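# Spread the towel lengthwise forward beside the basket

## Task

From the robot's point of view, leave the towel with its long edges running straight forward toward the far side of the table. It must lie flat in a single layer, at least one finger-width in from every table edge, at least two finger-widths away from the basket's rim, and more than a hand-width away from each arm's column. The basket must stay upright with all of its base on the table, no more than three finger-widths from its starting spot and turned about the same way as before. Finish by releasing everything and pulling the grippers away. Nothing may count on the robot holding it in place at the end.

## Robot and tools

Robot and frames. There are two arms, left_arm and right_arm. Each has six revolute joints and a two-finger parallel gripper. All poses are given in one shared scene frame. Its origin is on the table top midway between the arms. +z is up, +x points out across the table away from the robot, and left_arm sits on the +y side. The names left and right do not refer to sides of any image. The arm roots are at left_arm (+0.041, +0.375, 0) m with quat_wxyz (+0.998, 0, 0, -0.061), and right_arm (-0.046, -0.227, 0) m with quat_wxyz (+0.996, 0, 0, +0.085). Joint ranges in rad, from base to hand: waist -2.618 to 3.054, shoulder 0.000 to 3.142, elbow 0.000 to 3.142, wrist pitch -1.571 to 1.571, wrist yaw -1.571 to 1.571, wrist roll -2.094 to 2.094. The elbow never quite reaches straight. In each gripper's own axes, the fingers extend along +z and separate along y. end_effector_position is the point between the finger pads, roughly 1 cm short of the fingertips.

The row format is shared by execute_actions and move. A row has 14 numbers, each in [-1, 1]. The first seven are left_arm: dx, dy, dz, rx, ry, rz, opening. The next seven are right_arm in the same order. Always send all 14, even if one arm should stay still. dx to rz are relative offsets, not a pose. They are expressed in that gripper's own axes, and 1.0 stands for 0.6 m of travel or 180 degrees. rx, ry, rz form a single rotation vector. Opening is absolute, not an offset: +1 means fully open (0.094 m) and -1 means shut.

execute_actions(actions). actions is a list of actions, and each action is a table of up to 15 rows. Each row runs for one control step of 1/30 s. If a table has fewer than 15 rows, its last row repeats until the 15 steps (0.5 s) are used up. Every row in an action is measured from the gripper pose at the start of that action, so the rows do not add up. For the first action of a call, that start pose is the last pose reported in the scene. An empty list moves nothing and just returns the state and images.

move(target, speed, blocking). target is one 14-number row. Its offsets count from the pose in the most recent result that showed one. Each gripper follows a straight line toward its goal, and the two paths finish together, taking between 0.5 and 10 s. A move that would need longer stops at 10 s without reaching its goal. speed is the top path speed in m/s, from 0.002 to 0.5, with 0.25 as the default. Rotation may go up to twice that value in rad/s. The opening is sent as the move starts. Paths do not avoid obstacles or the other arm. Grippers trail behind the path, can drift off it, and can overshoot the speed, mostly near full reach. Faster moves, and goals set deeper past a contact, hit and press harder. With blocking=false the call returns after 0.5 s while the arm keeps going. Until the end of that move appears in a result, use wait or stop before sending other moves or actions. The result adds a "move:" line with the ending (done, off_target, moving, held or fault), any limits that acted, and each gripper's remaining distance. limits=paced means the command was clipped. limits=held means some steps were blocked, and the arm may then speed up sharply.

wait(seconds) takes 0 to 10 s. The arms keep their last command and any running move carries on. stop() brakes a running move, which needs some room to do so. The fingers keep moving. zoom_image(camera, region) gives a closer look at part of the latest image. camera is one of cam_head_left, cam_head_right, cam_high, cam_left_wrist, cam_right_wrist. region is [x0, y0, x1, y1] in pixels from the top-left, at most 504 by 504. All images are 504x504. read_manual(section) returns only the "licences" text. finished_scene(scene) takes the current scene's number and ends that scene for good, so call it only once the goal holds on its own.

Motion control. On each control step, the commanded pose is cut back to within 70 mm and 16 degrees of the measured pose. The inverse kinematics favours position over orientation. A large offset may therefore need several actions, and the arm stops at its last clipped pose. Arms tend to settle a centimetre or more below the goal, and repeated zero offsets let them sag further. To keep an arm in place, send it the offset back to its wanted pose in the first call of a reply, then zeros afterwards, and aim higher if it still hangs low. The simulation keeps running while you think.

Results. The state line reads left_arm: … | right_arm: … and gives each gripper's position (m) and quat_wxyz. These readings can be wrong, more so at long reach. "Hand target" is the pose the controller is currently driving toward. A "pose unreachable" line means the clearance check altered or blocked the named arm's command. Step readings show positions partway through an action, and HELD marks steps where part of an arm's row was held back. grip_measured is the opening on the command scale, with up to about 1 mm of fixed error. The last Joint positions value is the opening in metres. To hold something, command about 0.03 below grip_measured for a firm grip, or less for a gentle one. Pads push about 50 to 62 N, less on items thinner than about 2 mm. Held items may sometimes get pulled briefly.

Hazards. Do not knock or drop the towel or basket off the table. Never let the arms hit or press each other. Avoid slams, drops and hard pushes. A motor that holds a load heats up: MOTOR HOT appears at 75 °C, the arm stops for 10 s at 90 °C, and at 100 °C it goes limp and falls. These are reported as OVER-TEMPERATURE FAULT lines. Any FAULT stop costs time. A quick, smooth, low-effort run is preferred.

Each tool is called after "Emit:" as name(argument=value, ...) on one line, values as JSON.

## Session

Emit:
execute_actions(actions=[])

Scene clock: 0.00 s.
left_arm: end_effector_position=(+0.5235, +0.3534, +0.1812) grip_measured=+1.000 end_effector_quat_wxyz=(+0.615, -0.497, +0.589, -0.165) | right_arm: end_effector_position=(-0.1072, +0.2344, +0.2752) grip_measured=+1.000 end_effector_quat_wxyz=(-0.547, +0.744, -0.183, -0.337)
Joint positions: left_arm=[-0.167  1.74   0.879  0.61  -0.711 -1.128  0.094] | right_arm=[ 1.422  1.42   0.937  0.3   -0.284 -0.829  0.094]
Joint velocities: left_arm=[-0.007 -0.012 -0.002  0.007  0.007  0.022  0.   ] | right_arm=[-0.017  0.007 -0.002 -0.051  0.007 -0.066  0.   ]
Motor temperatures (°C, as the motors report them): left_arm=[27 28 28 28 28 26] | right_arm=[25 29 27 27 25 26]
Hand target (left_arm): +0.523, +0.354, +0.184; +0.616, -0.496, +0.589, -0.163
Hand target (right_arm): -0.108, +0.234, +0.285; -0.554, +0.736, -0.181, -0.343
camera_calibration (this result's frames):
cam_left_wrist: T_world_to_cam=[[0.329957, -0.415603, 0.847587, -0.187153], [-0.439379, -0.862298, -0.251771, 0.59948], [0.835509, -0.289338, -0.467128, -0.15138], [0, 0, 0, 1]] pos_world=[0.45163, 0.395349, 0.238846]
cam_right_wrist: T_world_to_cam=[[0.59196, 0.332266, 0.734291, -0.214292], [0.797118, -0.375997, -0.472472, 0.355027], [0.119105, 0.865001, -0.48743, 0.0365087], [0, 0, 0, 1]] pos_world=[-0.160494, 0.173111, 0.342888]

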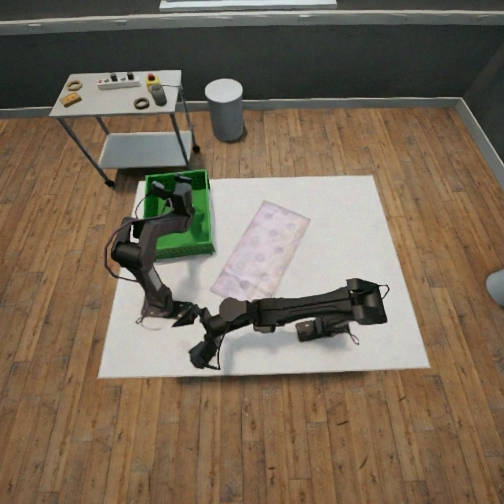

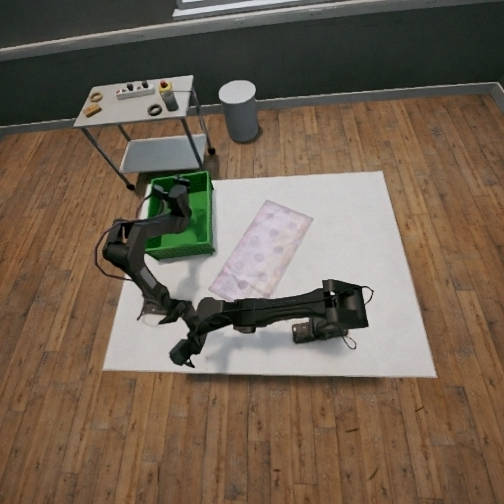

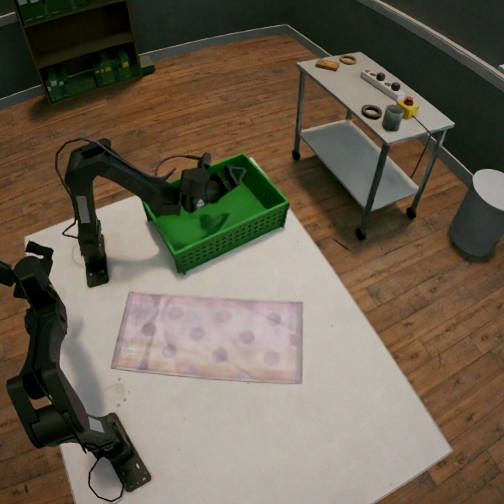

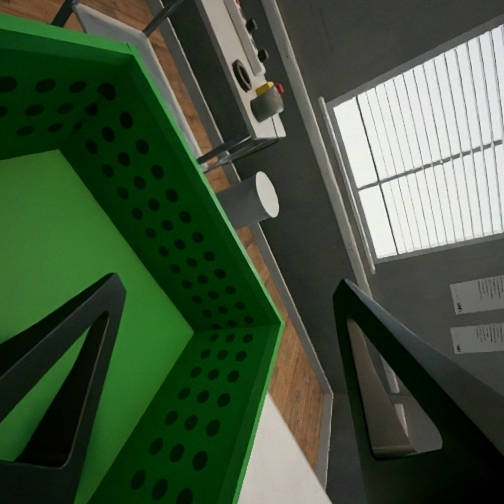

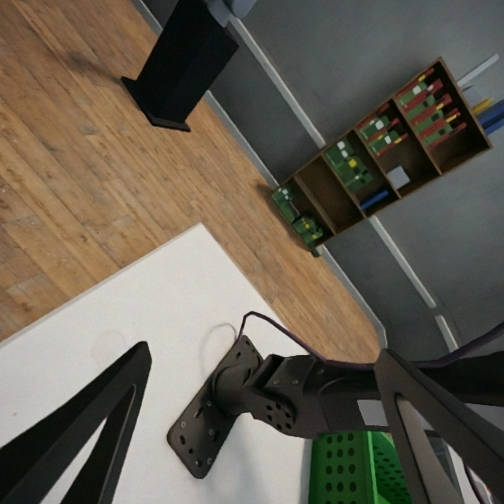

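Emit:
move(target=[0,0,0,0,0,0,1,0.446,0.034,-0.45,0.014,0.488,0.42,0.2], speed=0.35)

Emit:
move(target=[0,0,0,0,0,0,1,-0.075,-0.275,0.115,0,0,0.494,0.2], speed=0.35)

Scene clock: 3.80 s.
left_arm: end_effector_position=(+0.5235, +0.3534, +0.1812) grip_measured=+1.000 end_effector_quat_wxyz=(+0.615, -0.497, +0.589, -0.165) | right_arm: end_effector_position=(+0.1462, -0.0037, +0.1136) grip_measured=+0.202 end_effector_quat_wxyz=(-0.006, -0.503, +0.864, -0.004)
Joint positions: left_arm=[-0.167  1.74   0.879  0.61  -0.711 -1.128  0.094] | right_arm=[ 0.688  1.672  1.355 -1.267  0.005 -0.196  0.056]
Joint velocities: left_arm=[ 0.002 -0.017  0.007 -0.066  0.081 -0.007  0.   ] | right_arm=[ 0.027 -0.007  0.007  0.037 -0.007  0.051 -0.001]
Motor temperatures (°C, as the motors report them): left_arm=[27 28 28 29 28 26] | right_arm=[25 29 28 27 25 26]
Hand target (left_arm): +0.524, +0.353, +0.181; +0.615, -0.497, +0.589, -0.165
Hand target (right_arm): +0.152, -0.002, +0.120; +0.005, -0.496, +0.868, -0.003
Off the commanded pose (left_arm): 0.000 m, 0 deg.
Off the commanded pose (right_arm): 0.009 m, 1 deg.
move: done
camera_calibration (this result's frames):
cam_left_wrist: T_world_to_cam=[[0.329957, -0.415603, 0.847587, -0.187153], [-0.439379, -0.862298, -0.251771, 0.59948], [0.835509, -0.289338, -0.467128, -0.15138], [0, 0, 0, 1]] pos_world=[0.45163, 0.395349, 0.238846]
cam_right_wrist: T_world_to_cam=[[0.900106, -0.435647, -0.004502, -0.13052], [-0.369455, -0.768741, 0.522054, 0.0432224], [-0.230892, -0.468241, -0.8529, 0.221234], [0, 0, 0, 1]] pos_world=[0.184532, 0.0799569, 0.165538]

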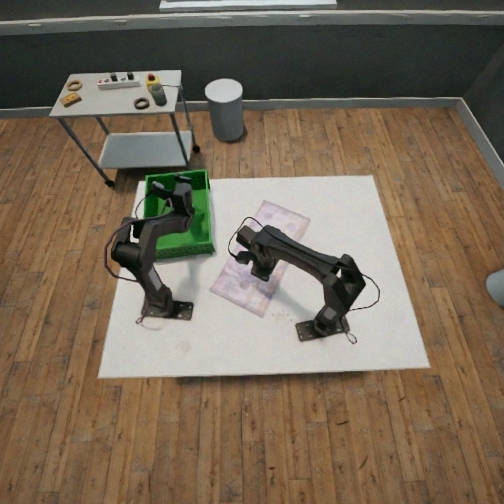

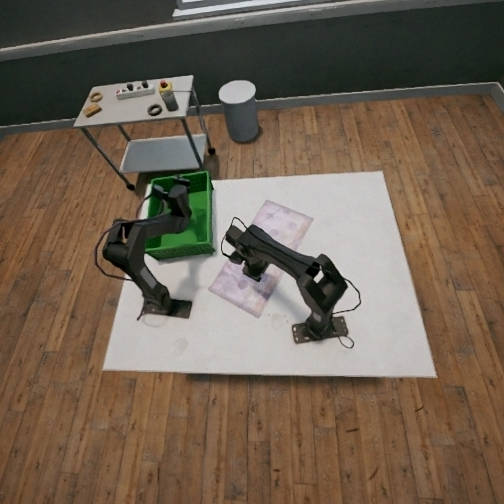

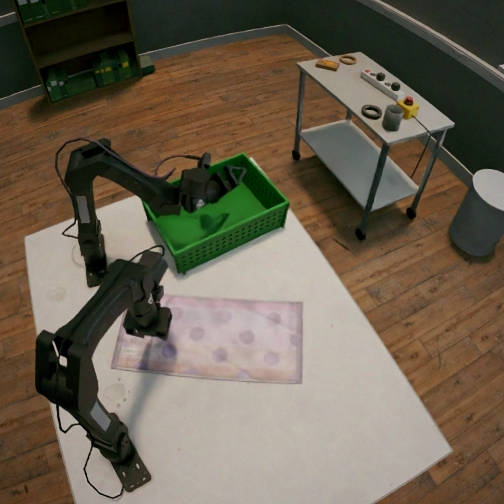

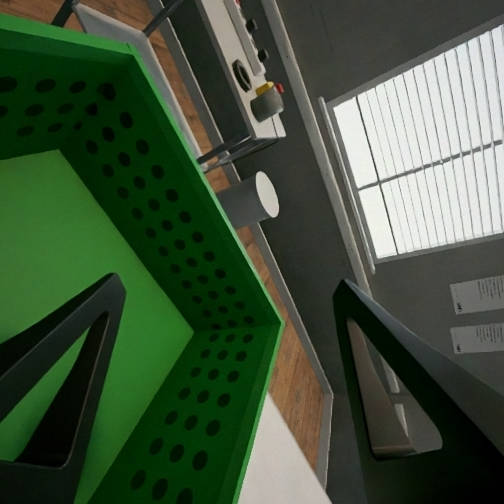

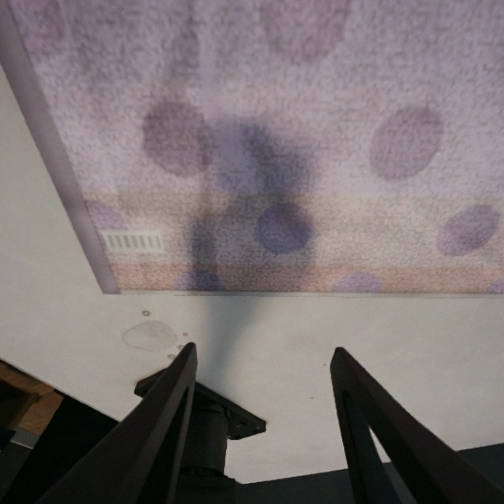

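Scene clock: 6.63 s.
left_arm: end_effector_position=(+0.5235, +0.3534, +0.1812) grip_measured=+1.000 end_effector_quat_wxyz=(+0.615, -0.497, +0.589, -0.165) | right_arm: end_effector_position=(+0.3023, -0.0500, +0.0389) grip_measured=+0.202 end_effector_quat_wxyz=(-0.011, +0.237, +0.971, -0.013)
Joint positions: left_arm=[-0.167  1.74   0.879  0.61  -0.711 -1.128  0.094] | right_arm=[ 0.299  2.103  1.628 -1.129  0.005  0.949  0.056]
Joint velocities: left_arm=[-0.007 -0.002 -0.012  0.022  0.022 -0.007  0.   ] | right_arm=[ 0.007 -0.037  0.002  0.037  0.007  0.051  0.   ]
Motor temperatures (°C, as the motors report them): left_arm=[27 29 28 29 28 26] | right_arm=[25 29 28 27 25 26]
Hand target (left_arm): +0.524, +0.353, +0.181; +0.615, -0.497, +0.589, -0.165
Hand target (right_arm): +0.313, -0.051, +0.044; +0.005, +0.246, +0.969, -0.008
Off the commanded pose (left_arm): 0.000 m, 0 deg.
Off the commanded pose (right_arm): 0.011 m, 2 deg.
move: off_target (right_arm)
camera_calibration (this result's frames):
cam_left_wrist: T_world_to_cam=[[0.329957, -0.415603, 0.847587, -0.187153], [-0.439379, -0.862298, -0.251771, 0.59948], [0.835509, -0.289338, -0.467128, -0.15138], [0, 0, 0, 1]] pos_world=[0.45163, 0.395349, 0.238846]
cam_right_wrist: T_world_to_cam=[[-0.401797, -0.915426, 0.0235267, 0.0769961], [-0.774098, 0.353267, 0.525334, 0.282604], [-0.489215, 0.192866, -0.850571, 0.282939], [0, 0, 0, 1]] pos_world=[0.388118, -0.0839196, 0.0903867]

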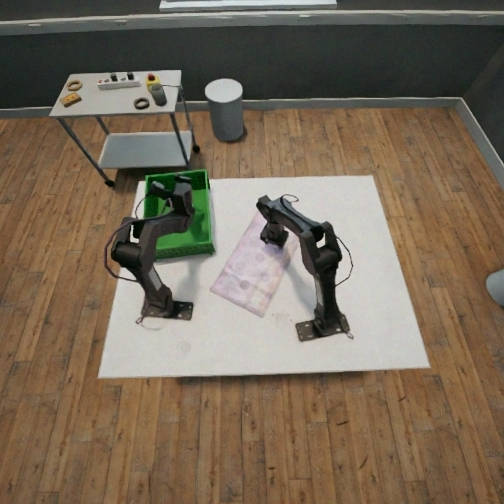

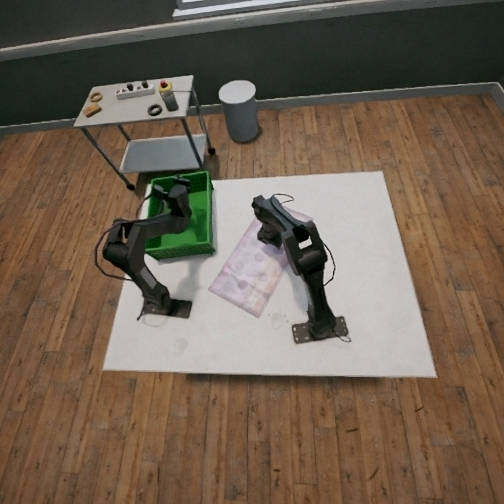

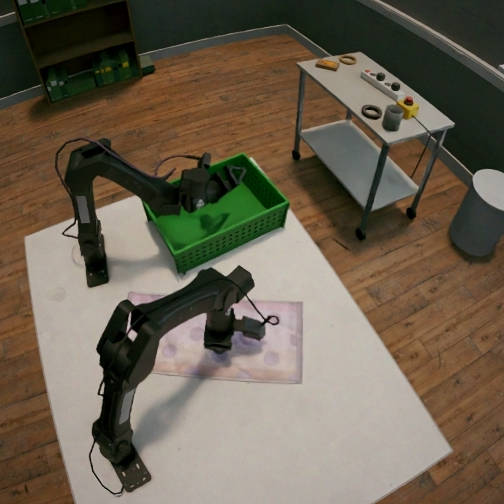

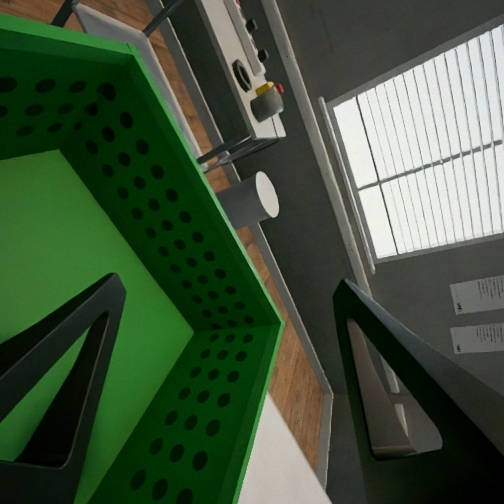

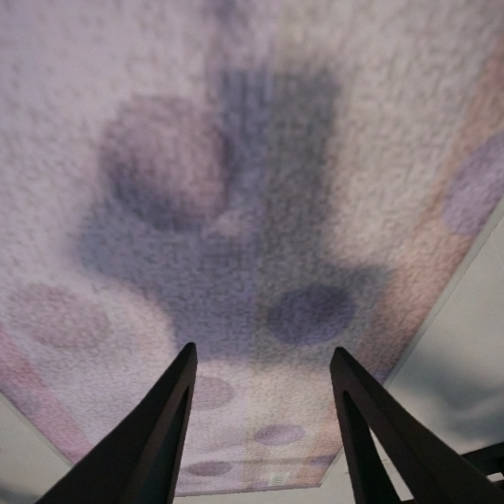

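Emit:
move(target=[0,0,0,0,0,0,1,0,0.02,0.08,0,0,0,0.2], speed=0.05)

Emit:
execute_actions(actions=[[[0,0,0,0,0,0,1,0,0,0.045,0,0,0,-0.2]],[[0,0,0,0,0,0,1,0,0,0.045,0,0,0,-0.6]],[[0,0,0,0,0,0,1,0,0,0.045,0,0,0,-1]],[[0,0,0,0,0,0,1,0,0,-0.04,0,0,0,-1]]])

Emit:
move(target=[0,0,0,0,0,0,1,-0.125,0.12,-0.015,0,-0.02,-0.22,-1], speed=0.1)

Scene clock: 8.00 s.
left_arm: end_effector_position=(+0.5235, +0.3534, +0.1812) grip_measured=+1.000 end_effector_quat_wxyz=(+0.615, -0.497, +0.589, -0.165) | right_arm: end_effector_position=(+0.3052, -0.0473, +0.0177) grip_measured=+0.202 end_effector_quat_wxyz=(-0.012, +0.239, +0.971, -0.010)
Joint positions: left_arm=[-0.167  1.74   0.879  0.61  -0.711 -1.128  0.094] | right_arm=[ 0.299  2.138  1.595 -1.06  -0.001  0.952  0.056]
Joint velocities: left_arm=[-0.007 -0.017 -0.007 -0.022 -0.022  0.007  0.   ] | right_arm=[-0.012 -0.017 -0.002 -0.066  0.007 -0.022  0.001]
Motor temperatures (°C, as the motors report them): left_arm=[27 29 29 29 28 26] | right_arm=[25 29 28 27 25 26]
Hand target (left_arm): +0.524, +0.353, +0.181; +0.615, -0.497, +0.589, -0.165
Hand target (right_arm): +0.304, -0.042, -0.009; -0.013, +0.237, +0.971, -0.013
Off the commanded pose (left_arm): 0.000 m, 0 deg.
Off the commanded pose (right_arm): 0.028 m, 0 deg.
move: off_target (right_arm)
camera_calibration (this result's frames):
cam_left_wrist: T_world_to_cam=[[0.329957, -0.415603, 0.847587, -0.187153], [-0.439379, -0.862298, -0.251771, 0.59948], [0.835509, -0.289338, -0.467128, -0.15138], [0, 0, 0, 1]] pos_world=[0.45163, 0.395349, 0.238846]
cam_right_wrist: T_world_to_cam=[[-0.404393, -0.914398, 0.0184805, 0.0819927], [-0.772646, 0.352375, 0.528063, 0.294499], [-0.489372, 0.199266, -0.849004, 0.266208], [0, 0, 0, 1]] pos_world=[0.390975, -0.0818464, 0.068983]

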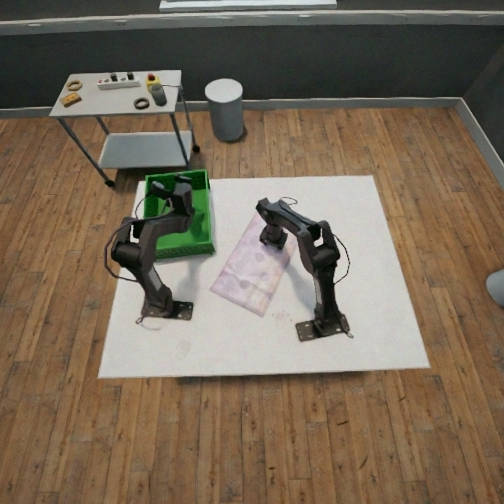

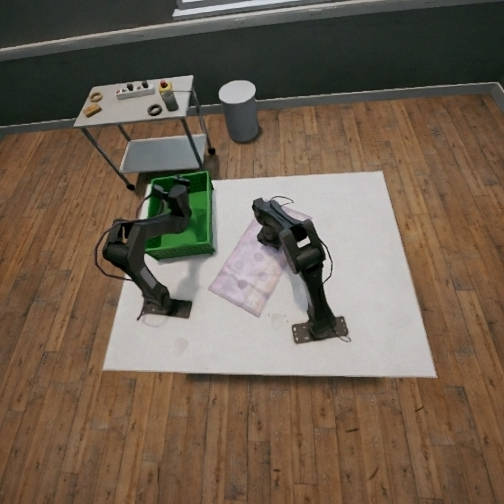

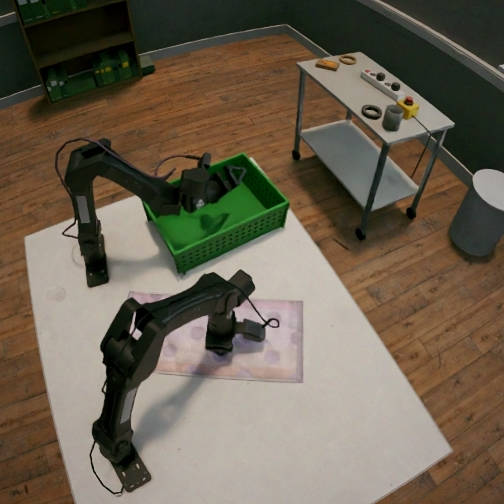

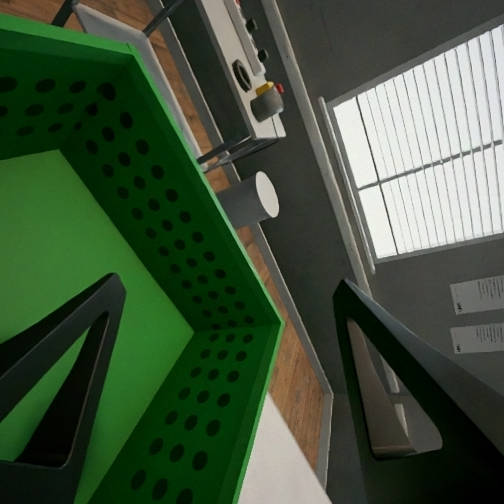

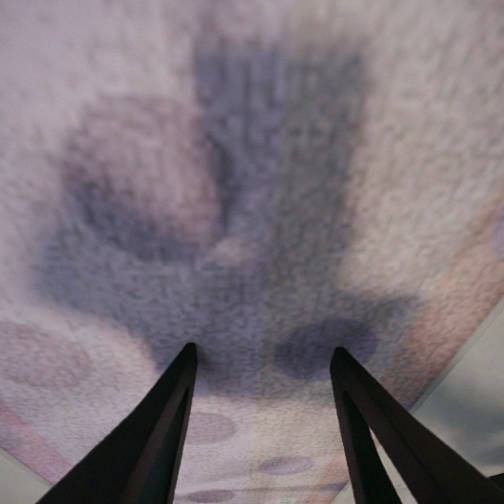

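Scene clock: 10.00 s.
left_arm: end_effector_position=(+0.5235, +0.3534, +0.1812) grip_measured=+1.000 end_effector_quat_wxyz=(+0.615, -0.497, +0.589, -0.165) | right_arm: end_effector_position=(+0.3061, -0.0410, +0.0282) grip_measured=-0.962 end_effector_quat_wxyz=(-0.005, +0.238, +0.971, +0.015)
Joint positions: left_arm=[-0.167  1.74   0.879  0.61  -0.711 -1.128  0.094] | right_arm=[ 0.3    2.099  1.577 -1.036 -0.029  0.952  0.002]
Joint velocities: left_arm=[-0.002  0.012 -0.012 -0.051 -0.007 -0.007  0.   ] | right_arm=[-0.002 -0.046 -0.007 -0.022  0.007 -0.037 -0.001]
Motor temperatures (°C, as the motors report them): left_arm=[27 29 29 30 28 26] | right_arm=[25 30 28 27 25 26]
Hand target (left_arm): +0.524, +0.353, +0.181; +0.615, -0.497, +0.589, -0.165
Hand target (right_arm): +0.311, -0.039, +0.041; +0.006, +0.238, +0.971, +0.024
Off the commanded pose (left_arm): 0.000 m, 0 deg.
Off the commanded pose (right_arm): 0.014 m, 2 deg.
Step readings (end_effector_position; steps 1 to 15: 1st action; 16 to 30: 2nd action; 31 to 45: 3rd action; 46 to 60: 4th action):
0: left_arm (+0.5235, +0.3534, +0.1812) | right_arm (+0.3052, -0.0473, +0.0177)
1: left_arm (+0.5235, +0.3534, +0.1812) | right_arm (+0.3054, -0.0465, +0.0172)
2: left_arm (+0.5235, +0.3534, +0.1812) | right_arm (+0.3077, -0.0435, +0.0167)
4: left_arm (+0.5235, +0.3534, +0.1812) | right_arm (+0.3084, -0.0417, +0.0166)
8: left_arm (+0.5235, +0.3534, +0.1812) | right_arm (+0.3083, -0.0416, +0.0164)
15: left_arm (+0.5235, +0.3534, +0.1812) | right_arm (+0.3083, -0.0416, +0.0165)
16: left_arm (+0.5235, +0.3534, +0.1812) | right_arm (+0.3089, -0.0406, +0.0164)
17: left_arm (+0.5235, +0.3534, +0.1812) | right_arm (+0.3107, -0.0386, +0.0166)
19: left_arm (+0.5235, +0.3534, +0.1812) | right_arm (+0.3114, -0.0379, +0.0167)
23: left_arm (+0.5235, +0.3534, +0.1812) | right_arm (+0.3114, -0.0379, +0.0166)
30: left_arm (+0.5235, +0.3534, +0.1812) | right_arm (+0.3115, -0.0378, +0.0167)
31: left_arm (+0.5235, +0.3534, +0.1812) | right_arm (+0.3118, -0.0376, +0.0166)
32: left_arm (+0.5235, +0.3534, +0.1812) | right_arm (+0.3116, -0.0381, +0.0168)
34: left_arm (+0.5235, +0.3534, +0.1812) | right_arm (+0.3116, -0.0383, +0.0168)
38: left_arm (+0.5235, +0.3534, +0.1812) | right_arm (+0.3116, -0.0382, +0.0168)
45: left_arm (+0.5235, +0.3534, +0.1812) | right_arm (+0.3116, -0.0382, +0.0168)
46: left_arm (+0.5235, +0.3534, +0.1812) | right_arm (+0.3116, -0.0383, +0.0203)
47: left_arm (+0.5235, +0.3534, +0.1812) | right_arm (+0.3112, -0.0385, +0.0225)
49: left_arm (+0.5235, +0.3534, +0.1812) | right_arm (+0.3110, -0.0385, +0.0264)
53: left_arm (+0.5235, +0.3534, +0.1812) | right_arm (+0.3090, -0.0395, +0.0282)
60: end_effector_position above
camera_calibration (this result's frames):
cam_left_wrist: T_world_to_cam=[[0.329957, -0.415603, 0.847587, -0.187153], [-0.439379, -0.862298, -0.251771, 0.59948], [0.835509, -0.289338, -0.467128, -0.15138], [0, 0, 0, 1]] pos_world=[0.45163, 0.395349, 0.238846]
cam_right_wrist: T_world_to_cam=[[-0.403744, -0.914262, -0.0333999, 0.0892362], [-0.786914, 0.328422, 0.522403, 0.290981], [-0.466644, 0.2372, -0.852044, 0.268912], [0, 0, 0, 1]] pos_world=[0.390492, -0.0777656, 0.0800961]

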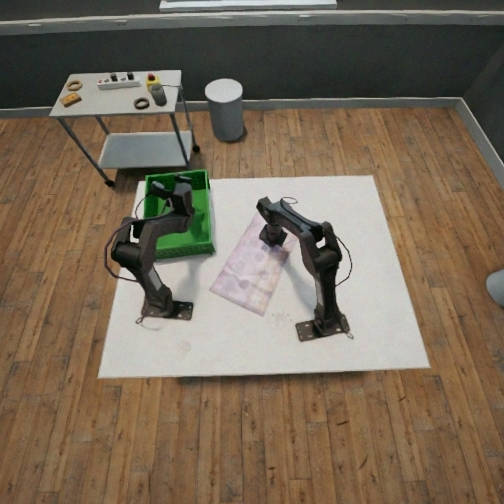

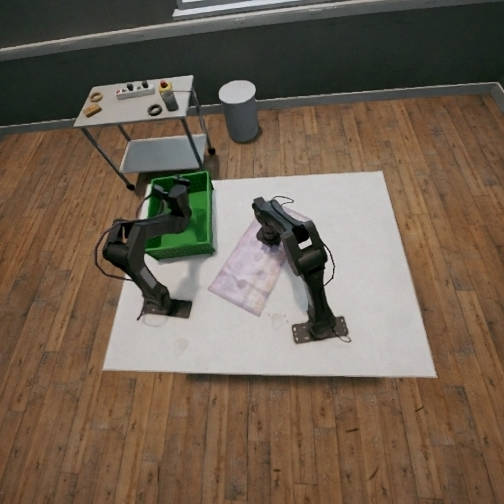

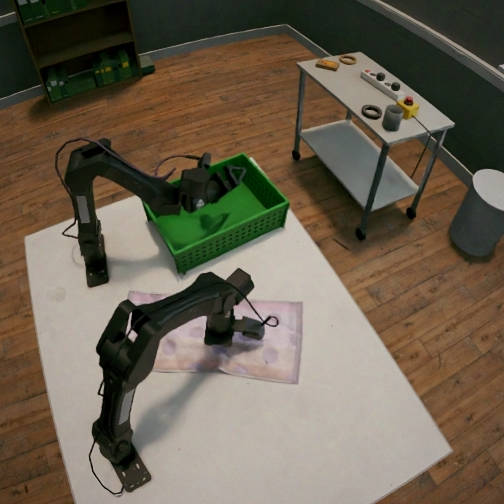

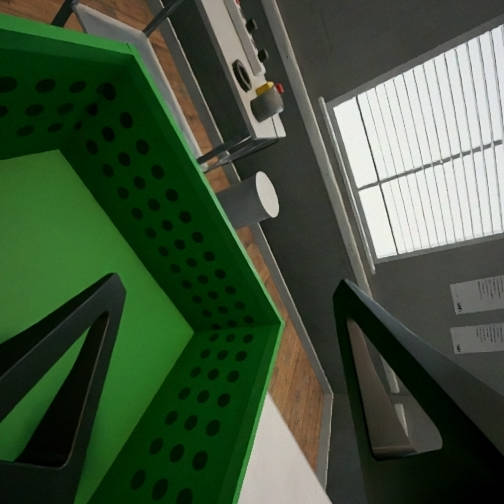

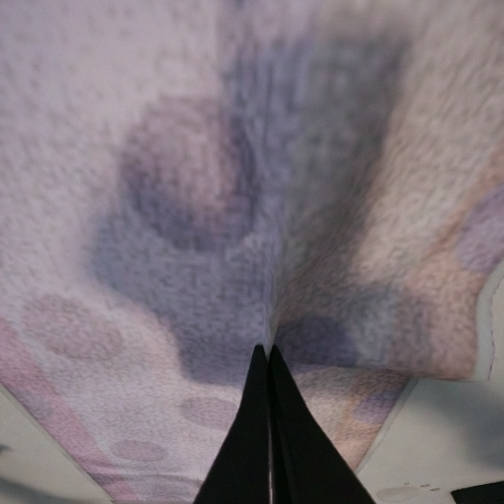

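Scene clock: 13.90 s.
left_arm: end_effector_position=(+0.5235, +0.3534, +0.1812) grip_measured=+1.000 end_effector_quat_wxyz=(+0.615, -0.497, +0.589, -0.165) | right_arm: end_effector_position=(+0.3982, -0.0082, +0.0295) grip_measured=-0.962 end_effector_quat_wxyz=(+0.022, -0.105, +0.994, +0.010)
Joint positions: left_arm=[-0.167  1.74   0.879  0.61  -0.711 -1.128  0.094] | right_arm=[ 0.283  2.499  2.262 -1.286 -0.005  0.243  0.002]
Joint velocities: left_arm=[-0.017 -0.002  0.007 -0.037  0.022 -0.037  0.   ] | right_arm=[-0.002 -0.012 -0.002 -0.037 -0.037 -0.037 -0.001]
Motor temperatures (°C, as the motors report them): left_arm=[27 29 29 30 28 26] | right_arm=[25 31 28 27 25 26]
Hand target (left_arm): +0.524, +0.353, +0.181; +0.615, -0.497, +0.589, -0.165
Hand target (right_arm): +0.405, -0.013, +0.036; +0.031, -0.104, +0.994, +0.008
Off the commanded pose (left_arm): 0.000 m, 0 deg.
Off the commanded pose (right_arm): 0.012 m, 1 deg.
move: off_target (right_arm)
camera_calibration (this result's frames):
cam_left_wrist: T_world_to_cam=[[0.329957, -0.415603, 0.847587, -0.187153], [-0.439379, -0.862298, -0.251771, 0.59948], [0.835509, -0.289338, -0.467128, -0.15138], [0, 0, 0, 1]] pos_world=[0.45163, 0.395349, 0.238846]
cam_right_wrist: T_world_to_cam=[[0.272976, -0.961843, -0.0184773, -0.113803], [-0.846862, -0.249367, 0.469724, 0.372687], [-0.456409, -0.112576, -0.88262, 0.29925], [0, 0, 0, 1]] pos_world=[0.48326, 0.0171639, 0.086961]

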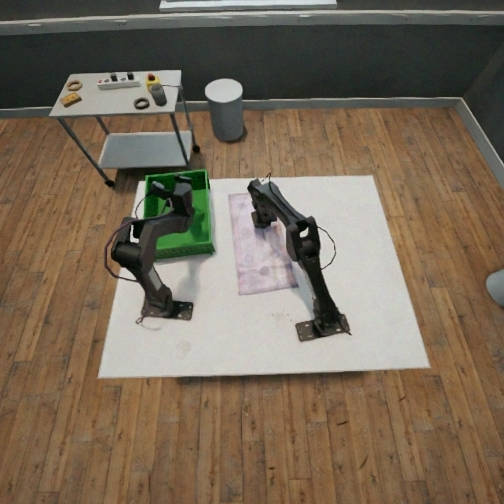

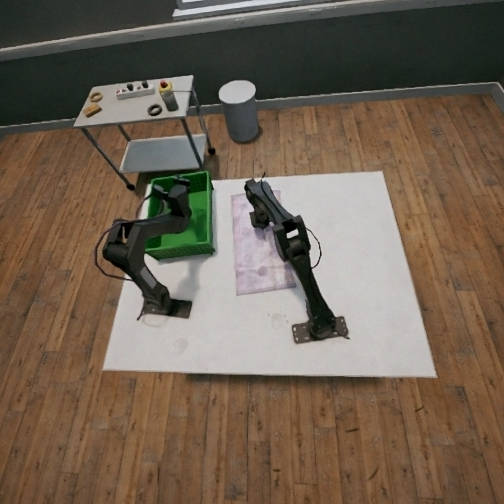

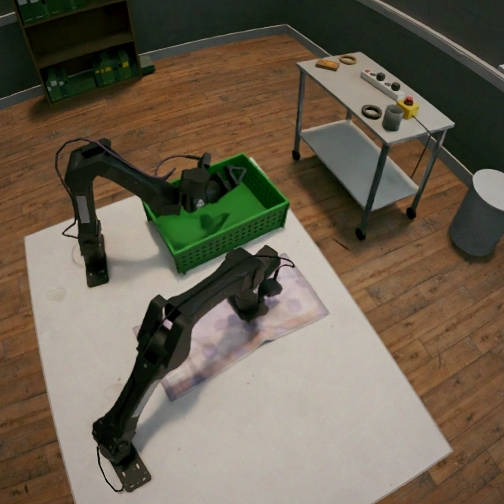

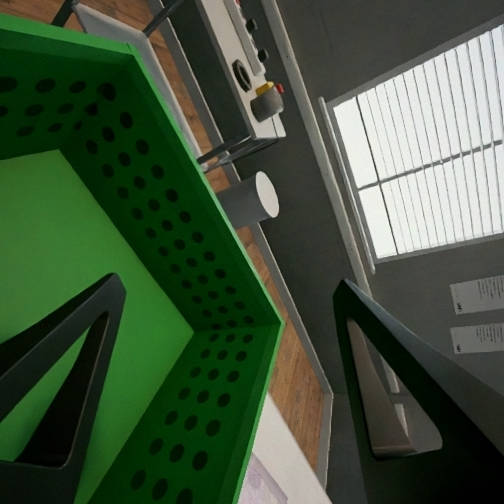

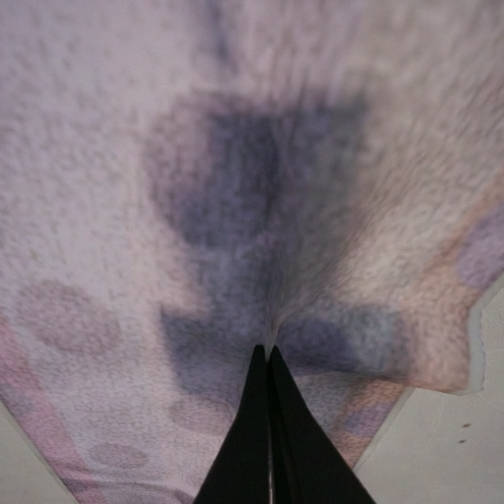

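Overshoot of about 5°; correct it.

Emit:
move(target=[0,0,0,0,0,0,1,-0.04,-0.03,-0.01,0,-0.01,0.085,-1], speed=0.1)

Emit:
execute_actions(actions=[[[0,0,0,0,0,0,1,0,0,0.04,0,0,0,-1]],[[0,0,0,0,0,0,1,0,0,0.04,0,0,0,-1]],[[0,0,0,0,0,0,1,0,0,0.04,0,0,0,-0.5]],[[0,0,0,0,0,0,1,0,0,0.04,0,0,0,0.4]],[[0,0,0,0,0,0,1,0,0,-0.09,0,0,0,0.4]]])

Emit:
move(target=[0,0,0,0,0,0,1,0.2,-0.6,-0.2,0,0,0,1])

Scene clock: 15.80 s.
left_arm: end_effector_position=(+0.5235, +0.3534, +0.1812) grip_measured=+1.000 end_effector_quat_wxyz=(+0.615, -0.497, +0.589, -0.165) | right_arm: end_effector_position=(+0.4181, -0.0160, +0.0298) grip_measured=-0.962 end_effector_quat_wxyz=(+0.027, +0.017, +0.999, +0.015)
Joint positions: left_arm=[-0.167  1.74   0.879  0.61  -0.711 -1.128  0.094] | right_arm=[ 0.252  2.58   2.413 -1.344 -0.005  0.457  0.002]
Joint velocities: left_arm=[-0.017  0.017 -0.022 -0.095 -0.037  0.022  0.   ] | right_arm=[-0.002 -0.002  0.022  0.066 -0.022 -0.007 -0.   ]
Motor temperatures (°C, as the motors report them): left_arm=[27 29 29 30 28 26] | right_arm=[25 31 29 27 25 26]
Hand target (left_arm): +0.524, +0.353, +0.181; +0.615, -0.497, +0.589, -0.165
Hand target (right_arm): +0.425, -0.021, +0.036; +0.037, +0.028, +0.999, +0.015
Off the commanded pose (left_arm): 0.000 m, 0 deg.
Off the commanded pose (right_arm): 0.011 m, 2 deg.
move: off_target (right_arm)
camera_calibration (this result's frames):
cam_left_wrist: T_world_to_cam=[[0.329957, -0.415603, 0.847587, -0.187153], [-0.439379, -0.862298, -0.251771, 0.59948], [0.835509, -0.289338, -0.467128, -0.15138], [0, 0, 0, 1]] pos_world=[0.45163, 0.395349, 0.238846]
cam_right_wrist: T_world_to_cam=[[0.0325061, -0.998929, -0.032921, -0.0263561], [-0.885627, -0.044055, 0.462303, 0.407199], [-0.463258, 0.014128, -0.886111, 0.312713], [0, 0, 0, 1]] pos_world=[0.50635, -0.0128068, 0.0879815]

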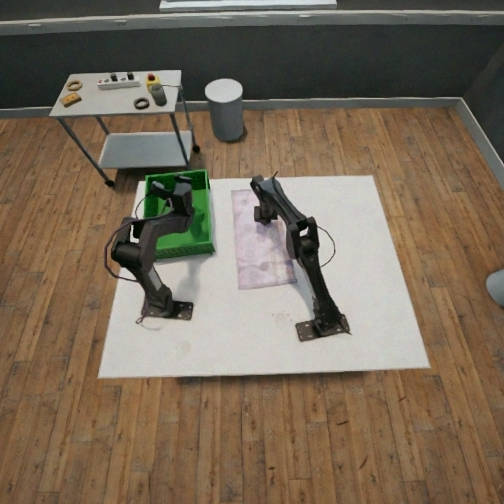

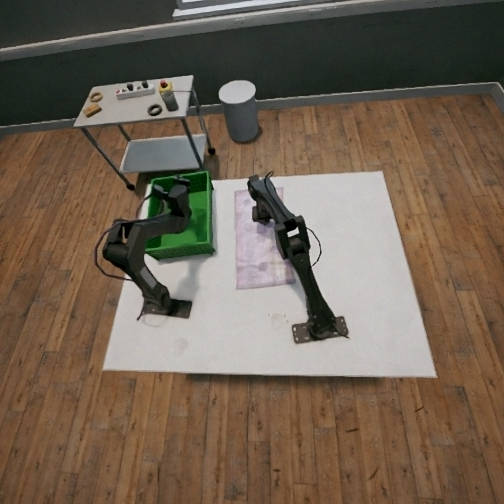

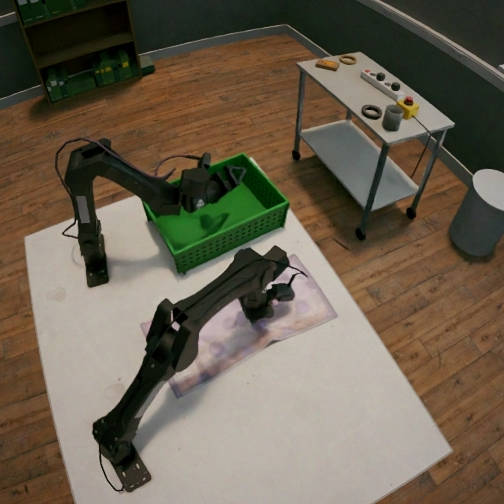

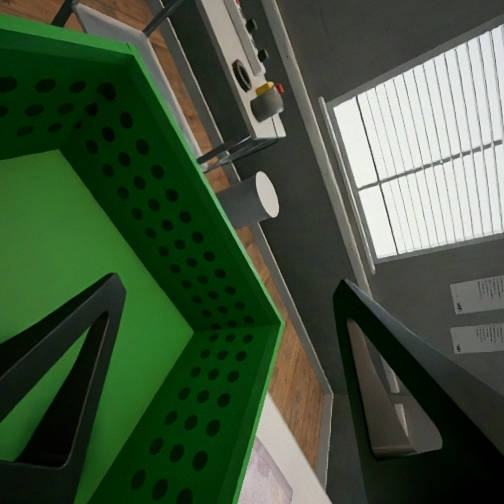

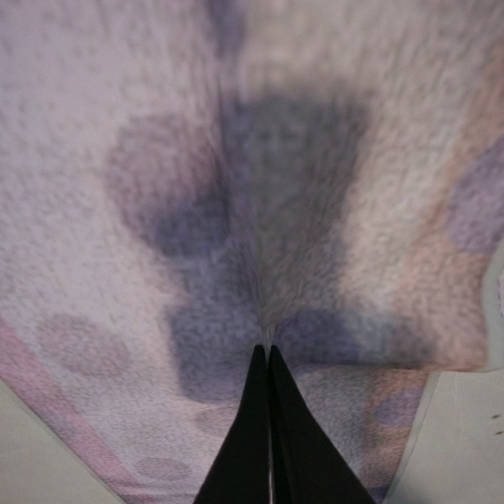

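Scene clock: 18.30 s.
left_arm: end_effector_position=(+0.5235, +0.3534, +0.1812) grip_measured=+1.000 end_effector_quat_wxyz=(+0.615, -0.497, +0.589, -0.165) | right_arm: end_effector_position=(+0.4200, -0.0113, +0.0680) grip_measured=+0.398 end_effector_quat_wxyz=(+0.057, +0.016, +0.998, +0.037)
Joint positions: left_arm=[-0.167  1.74   0.879  0.61  -0.711 -1.128  0.094] | right_arm=[ 0.254  2.494  2.399 -1.34  -0.018  0.458  0.066]
Joint velocities: left_arm=[ 0.007  0.017  0.007 -0.022 -0.037  0.037  0.   ] | right_arm=[-0.002 -0.017  0.007 -0.095 -0.022 -0.066 -0.002]
Motor temperatures (°C, as the motors report them): left_arm=[27 30 29 31 28 26] | right_arm=[25 32 29 27 25 26]
Hand target (left_arm): +0.524, +0.353, +0.181; +0.615, -0.497, +0.589, -0.165
Hand target (right_arm): +0.421, -0.011, +0.075; +0.062, +0.016, +0.997, +0.039
Off the commanded pose (left_arm): 0.000 m, 0 deg.
Off the commanded pose (right_arm): 0.007 m, 1 deg.
Step readings (end_effector_position; steps 1 to 15: 1st action; 16 to 30: 2nd action; 31 to 45: 3rd action; 46 to 60: 4th action; 61 to 75: 5th action):
0: left_arm (+0.5235, +0.3534, +0.1812) | right_arm (+0.4181, -0.0160, +0.0298)
1: left_arm (+0.5235, +0.3534, +0.1812) | right_arm (+0.4180, -0.0160, +0.0269)
2: left_arm (+0.5235, +0.3534, +0.1812) | right_arm (+0.4177, -0.0161, +0.0238)
4: left_arm (+0.5235, +0.3534, +0.1812) | right_arm (+0.4179, -0.0161, +0.0215)
8: left_arm (+0.5235, +0.3534, +0.1812) | right_arm (+0.4199, -0.0152, +0.0211)
15: left_arm (+0.5235, +0.3534, +0.1812) | right_arm (+0.4203, -0.0150, +0.0213)
16: left_arm (+0.5235, +0.3534, +0.1812) | right_arm (+0.4202, -0.0150, +0.0200)
17: left_arm (+0.5235, +0.3534, +0.1812) | right_arm (+0.4201, -0.0151, +0.0199)
19: left_arm (+0.5235, +0.3534, +0.1812) | right_arm (+0.4202, -0.0150, +0.0201)
23: left_arm (+0.5235, +0.3534, +0.1812) | right_arm (+0.4202, -0.0150, +0.0202)
30: left_arm (+0.5235, +0.3534, +0.1812) | right_arm (+0.4203, -0.0150, +0.0200)
31: left_arm (+0.5235, +0.3534, +0.1812) | right_arm (+0.4205, -0.0149, +0.0198)
32: left_arm (+0.5235, +0.3534, +0.1812) | right_arm (+0.4212, -0.0143, +0.0197)
34: left_arm (+0.5235, +0.3534, +0.1812) | right_arm (+0.4221, -0.0135, +0.0198)
38: left_arm (+0.5235, +0.3534, +0.1812) | right_arm (+0.4222, -0.0132, +0.0199)
45: left_arm (+0.5235, +0.3534, +0.1812) | right_arm (+0.4222, -0.0132, +0.0199)
46: left_arm (+0.5235, +0.3534, +0.1812) | right_arm (+0.4225, -0.0124, +0.0200)
47: left_arm (+0.5235, +0.3534, +0.1812) | right_arm (+0.4240, -0.0105, +0.0208)
49: left_arm (+0.5235, +0.3534, +0.1812) | right_arm (+0.4269, -0.0083, +0.0216)
53: left_arm (+0.5235, +0.3534, +0.1812) | right_arm (+0.4276, -0.0080, +0.0216)
60: left_arm (+0.5235, +0.3534, +0.1812) | right_arm (+0.4276, -0.0080, +0.0216)
61: left_arm (+0.5235, +0.3534, +0.1812) | right_arm (+0.4271, -0.0082, +0.0277)
62: left_arm (+0.5235, +0.3534, +0.1812) | right_arm (+0.4250, -0.0091, +0.0319)
64: left_arm (+0.5235, +0.3534, +0.1812) | right_arm (+0.4244, -0.0094, +0.0450)
68: left_arm (+0.5235, +0.3534, +0.1812) | right_arm (+0.4266, -0.0084, +0.0658)
75: end_effector_position above
camera_calibration (this result's frames):
cam_left_wrist: T_world_to_cam=[[0.329957, -0.415603, 0.847587, -0.187153], [-0.439379, -0.862298, -0.251771, 0.59948], [0.835509, -0.289338, -0.467128, -0.15138], [0, 0, 0, 1]] pos_world=[0.45163, 0.395349, 0.238846]
cam_right_wrist: T_world_to_cam=[[0.0386876, -0.996528, -0.0737229, -0.0203492], [-0.912408, -0.0653125, 0.404038, 0.406407], [-0.40745, 0.0516341, -0.911767, 0.326075], [0, 0, 0, 1]] pos_world=[0.504456, -0.0105716, 0.1316]

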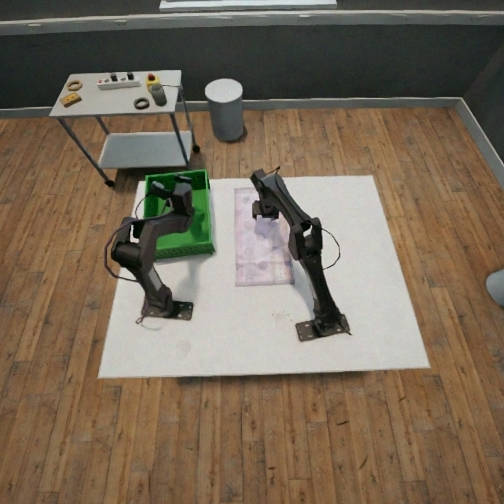

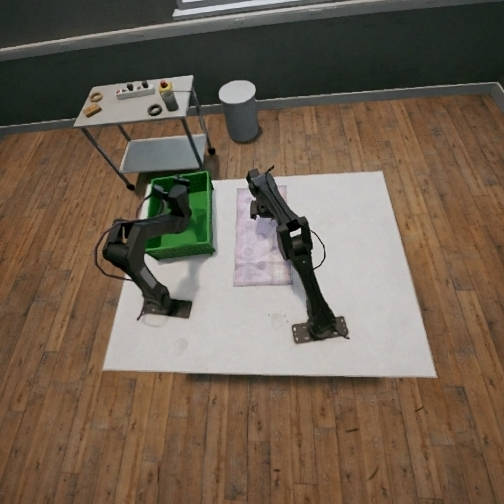

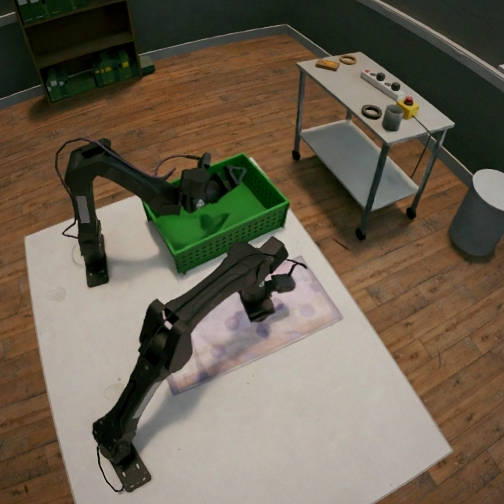

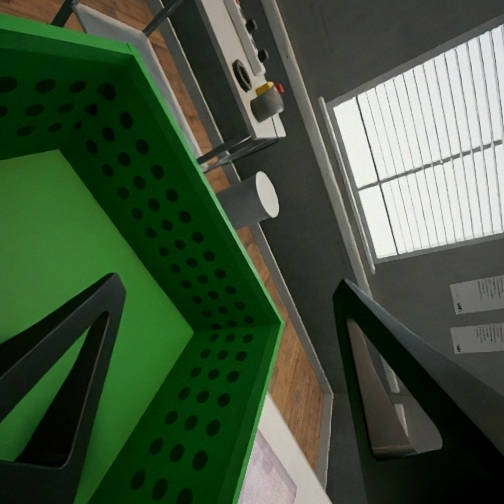

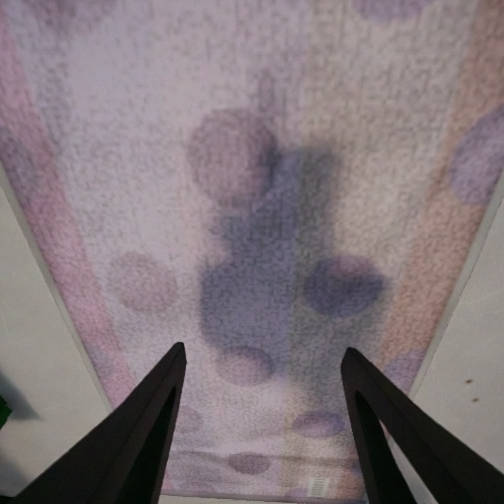

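Scene clock: 20.53 s.
left_arm: end_effector_position=(+0.5235, +0.3534, +0.1812) grip_measured=+1.000 end_effector_quat_wxyz=(+0.615, -0.497, +0.589, -0.165) | right_arm: end_effector_position=(+0.2738, -0.3791, +0.1481) grip_measured=+1.000 end_effector_quat_wxyz=(+0.049, +0.022, +0.998, +0.023)
Joint positions: left_arm=[-0.167  1.74   0.879  0.61  -0.711 -1.128  0.094] | right_arm=[-0.66   1.824  1.668 -1.348 -0.084 -0.442  0.094]
Joint velocities: left_arm=[ 0.002  0.002  0.022  0.081 -0.007 -0.022  0.   ] | right_arm=[-0.012 -0.017  0.002 -0.051 -0.051  0.022  0.   ]
Motor temperatures (°C, as the motors report them): left_arm=[27 30 29 31 28 26] | right_arm=[25 32 29 27 25 26]
Hand target (left_arm): +0.524, +0.353, +0.181; +0.615, -0.497, +0.589, -0.165
Hand target (right_arm): +0.279, -0.378, +0.156; +0.062, +0.015, +0.998, +0.025
Off the commanded pose (left_arm): 0.000 m, 0 deg.
Off the commanded pose (right_arm): 0.006 m, 2 deg.
move: done
camera_calibration (this result's frames):
cam_left_wrist: T_world_to_cam=[[0.329957, -0.415603, 0.847587, -0.187153], [-0.439379, -0.862298, -0.251771, 0.59948], [0.835509, -0.289338, -0.467128, -0.15138], [0, 0, 0, 1]] pos_world=[0.45163, 0.395349, 0.238846]
cam_right_wrist: T_world_to_cam=[[0.0233268, -0.998654, -0.0463147, -0.375922], [-0.905609, -0.0407317, 0.422154, 0.221337], [-0.423472, 0.0320955, -0.90534, 0.354525], [0, 0, 0, 1]] pos_world=[0.359346, -0.37778, 0.210117]

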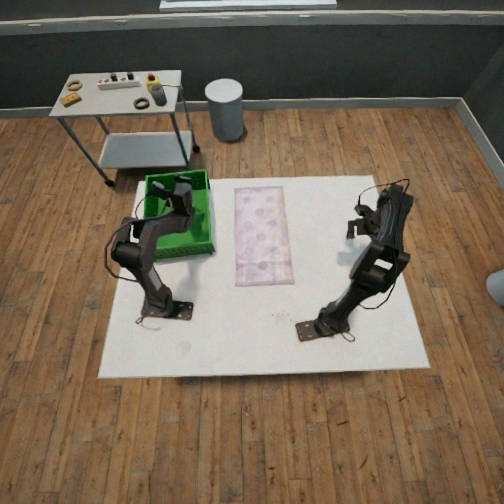

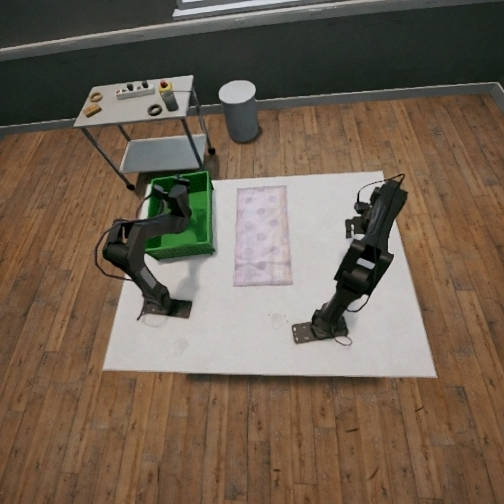

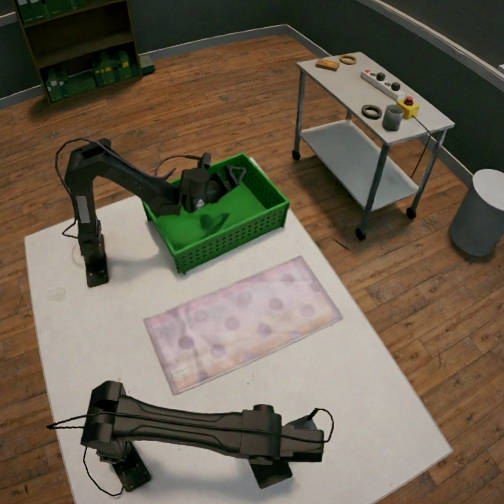

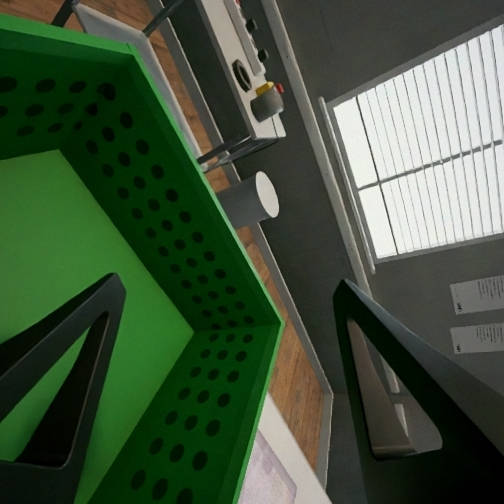

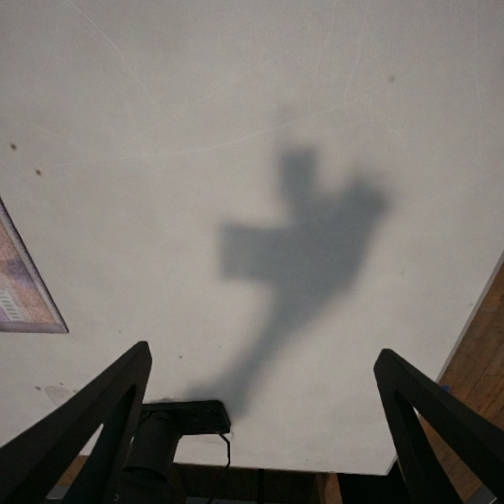

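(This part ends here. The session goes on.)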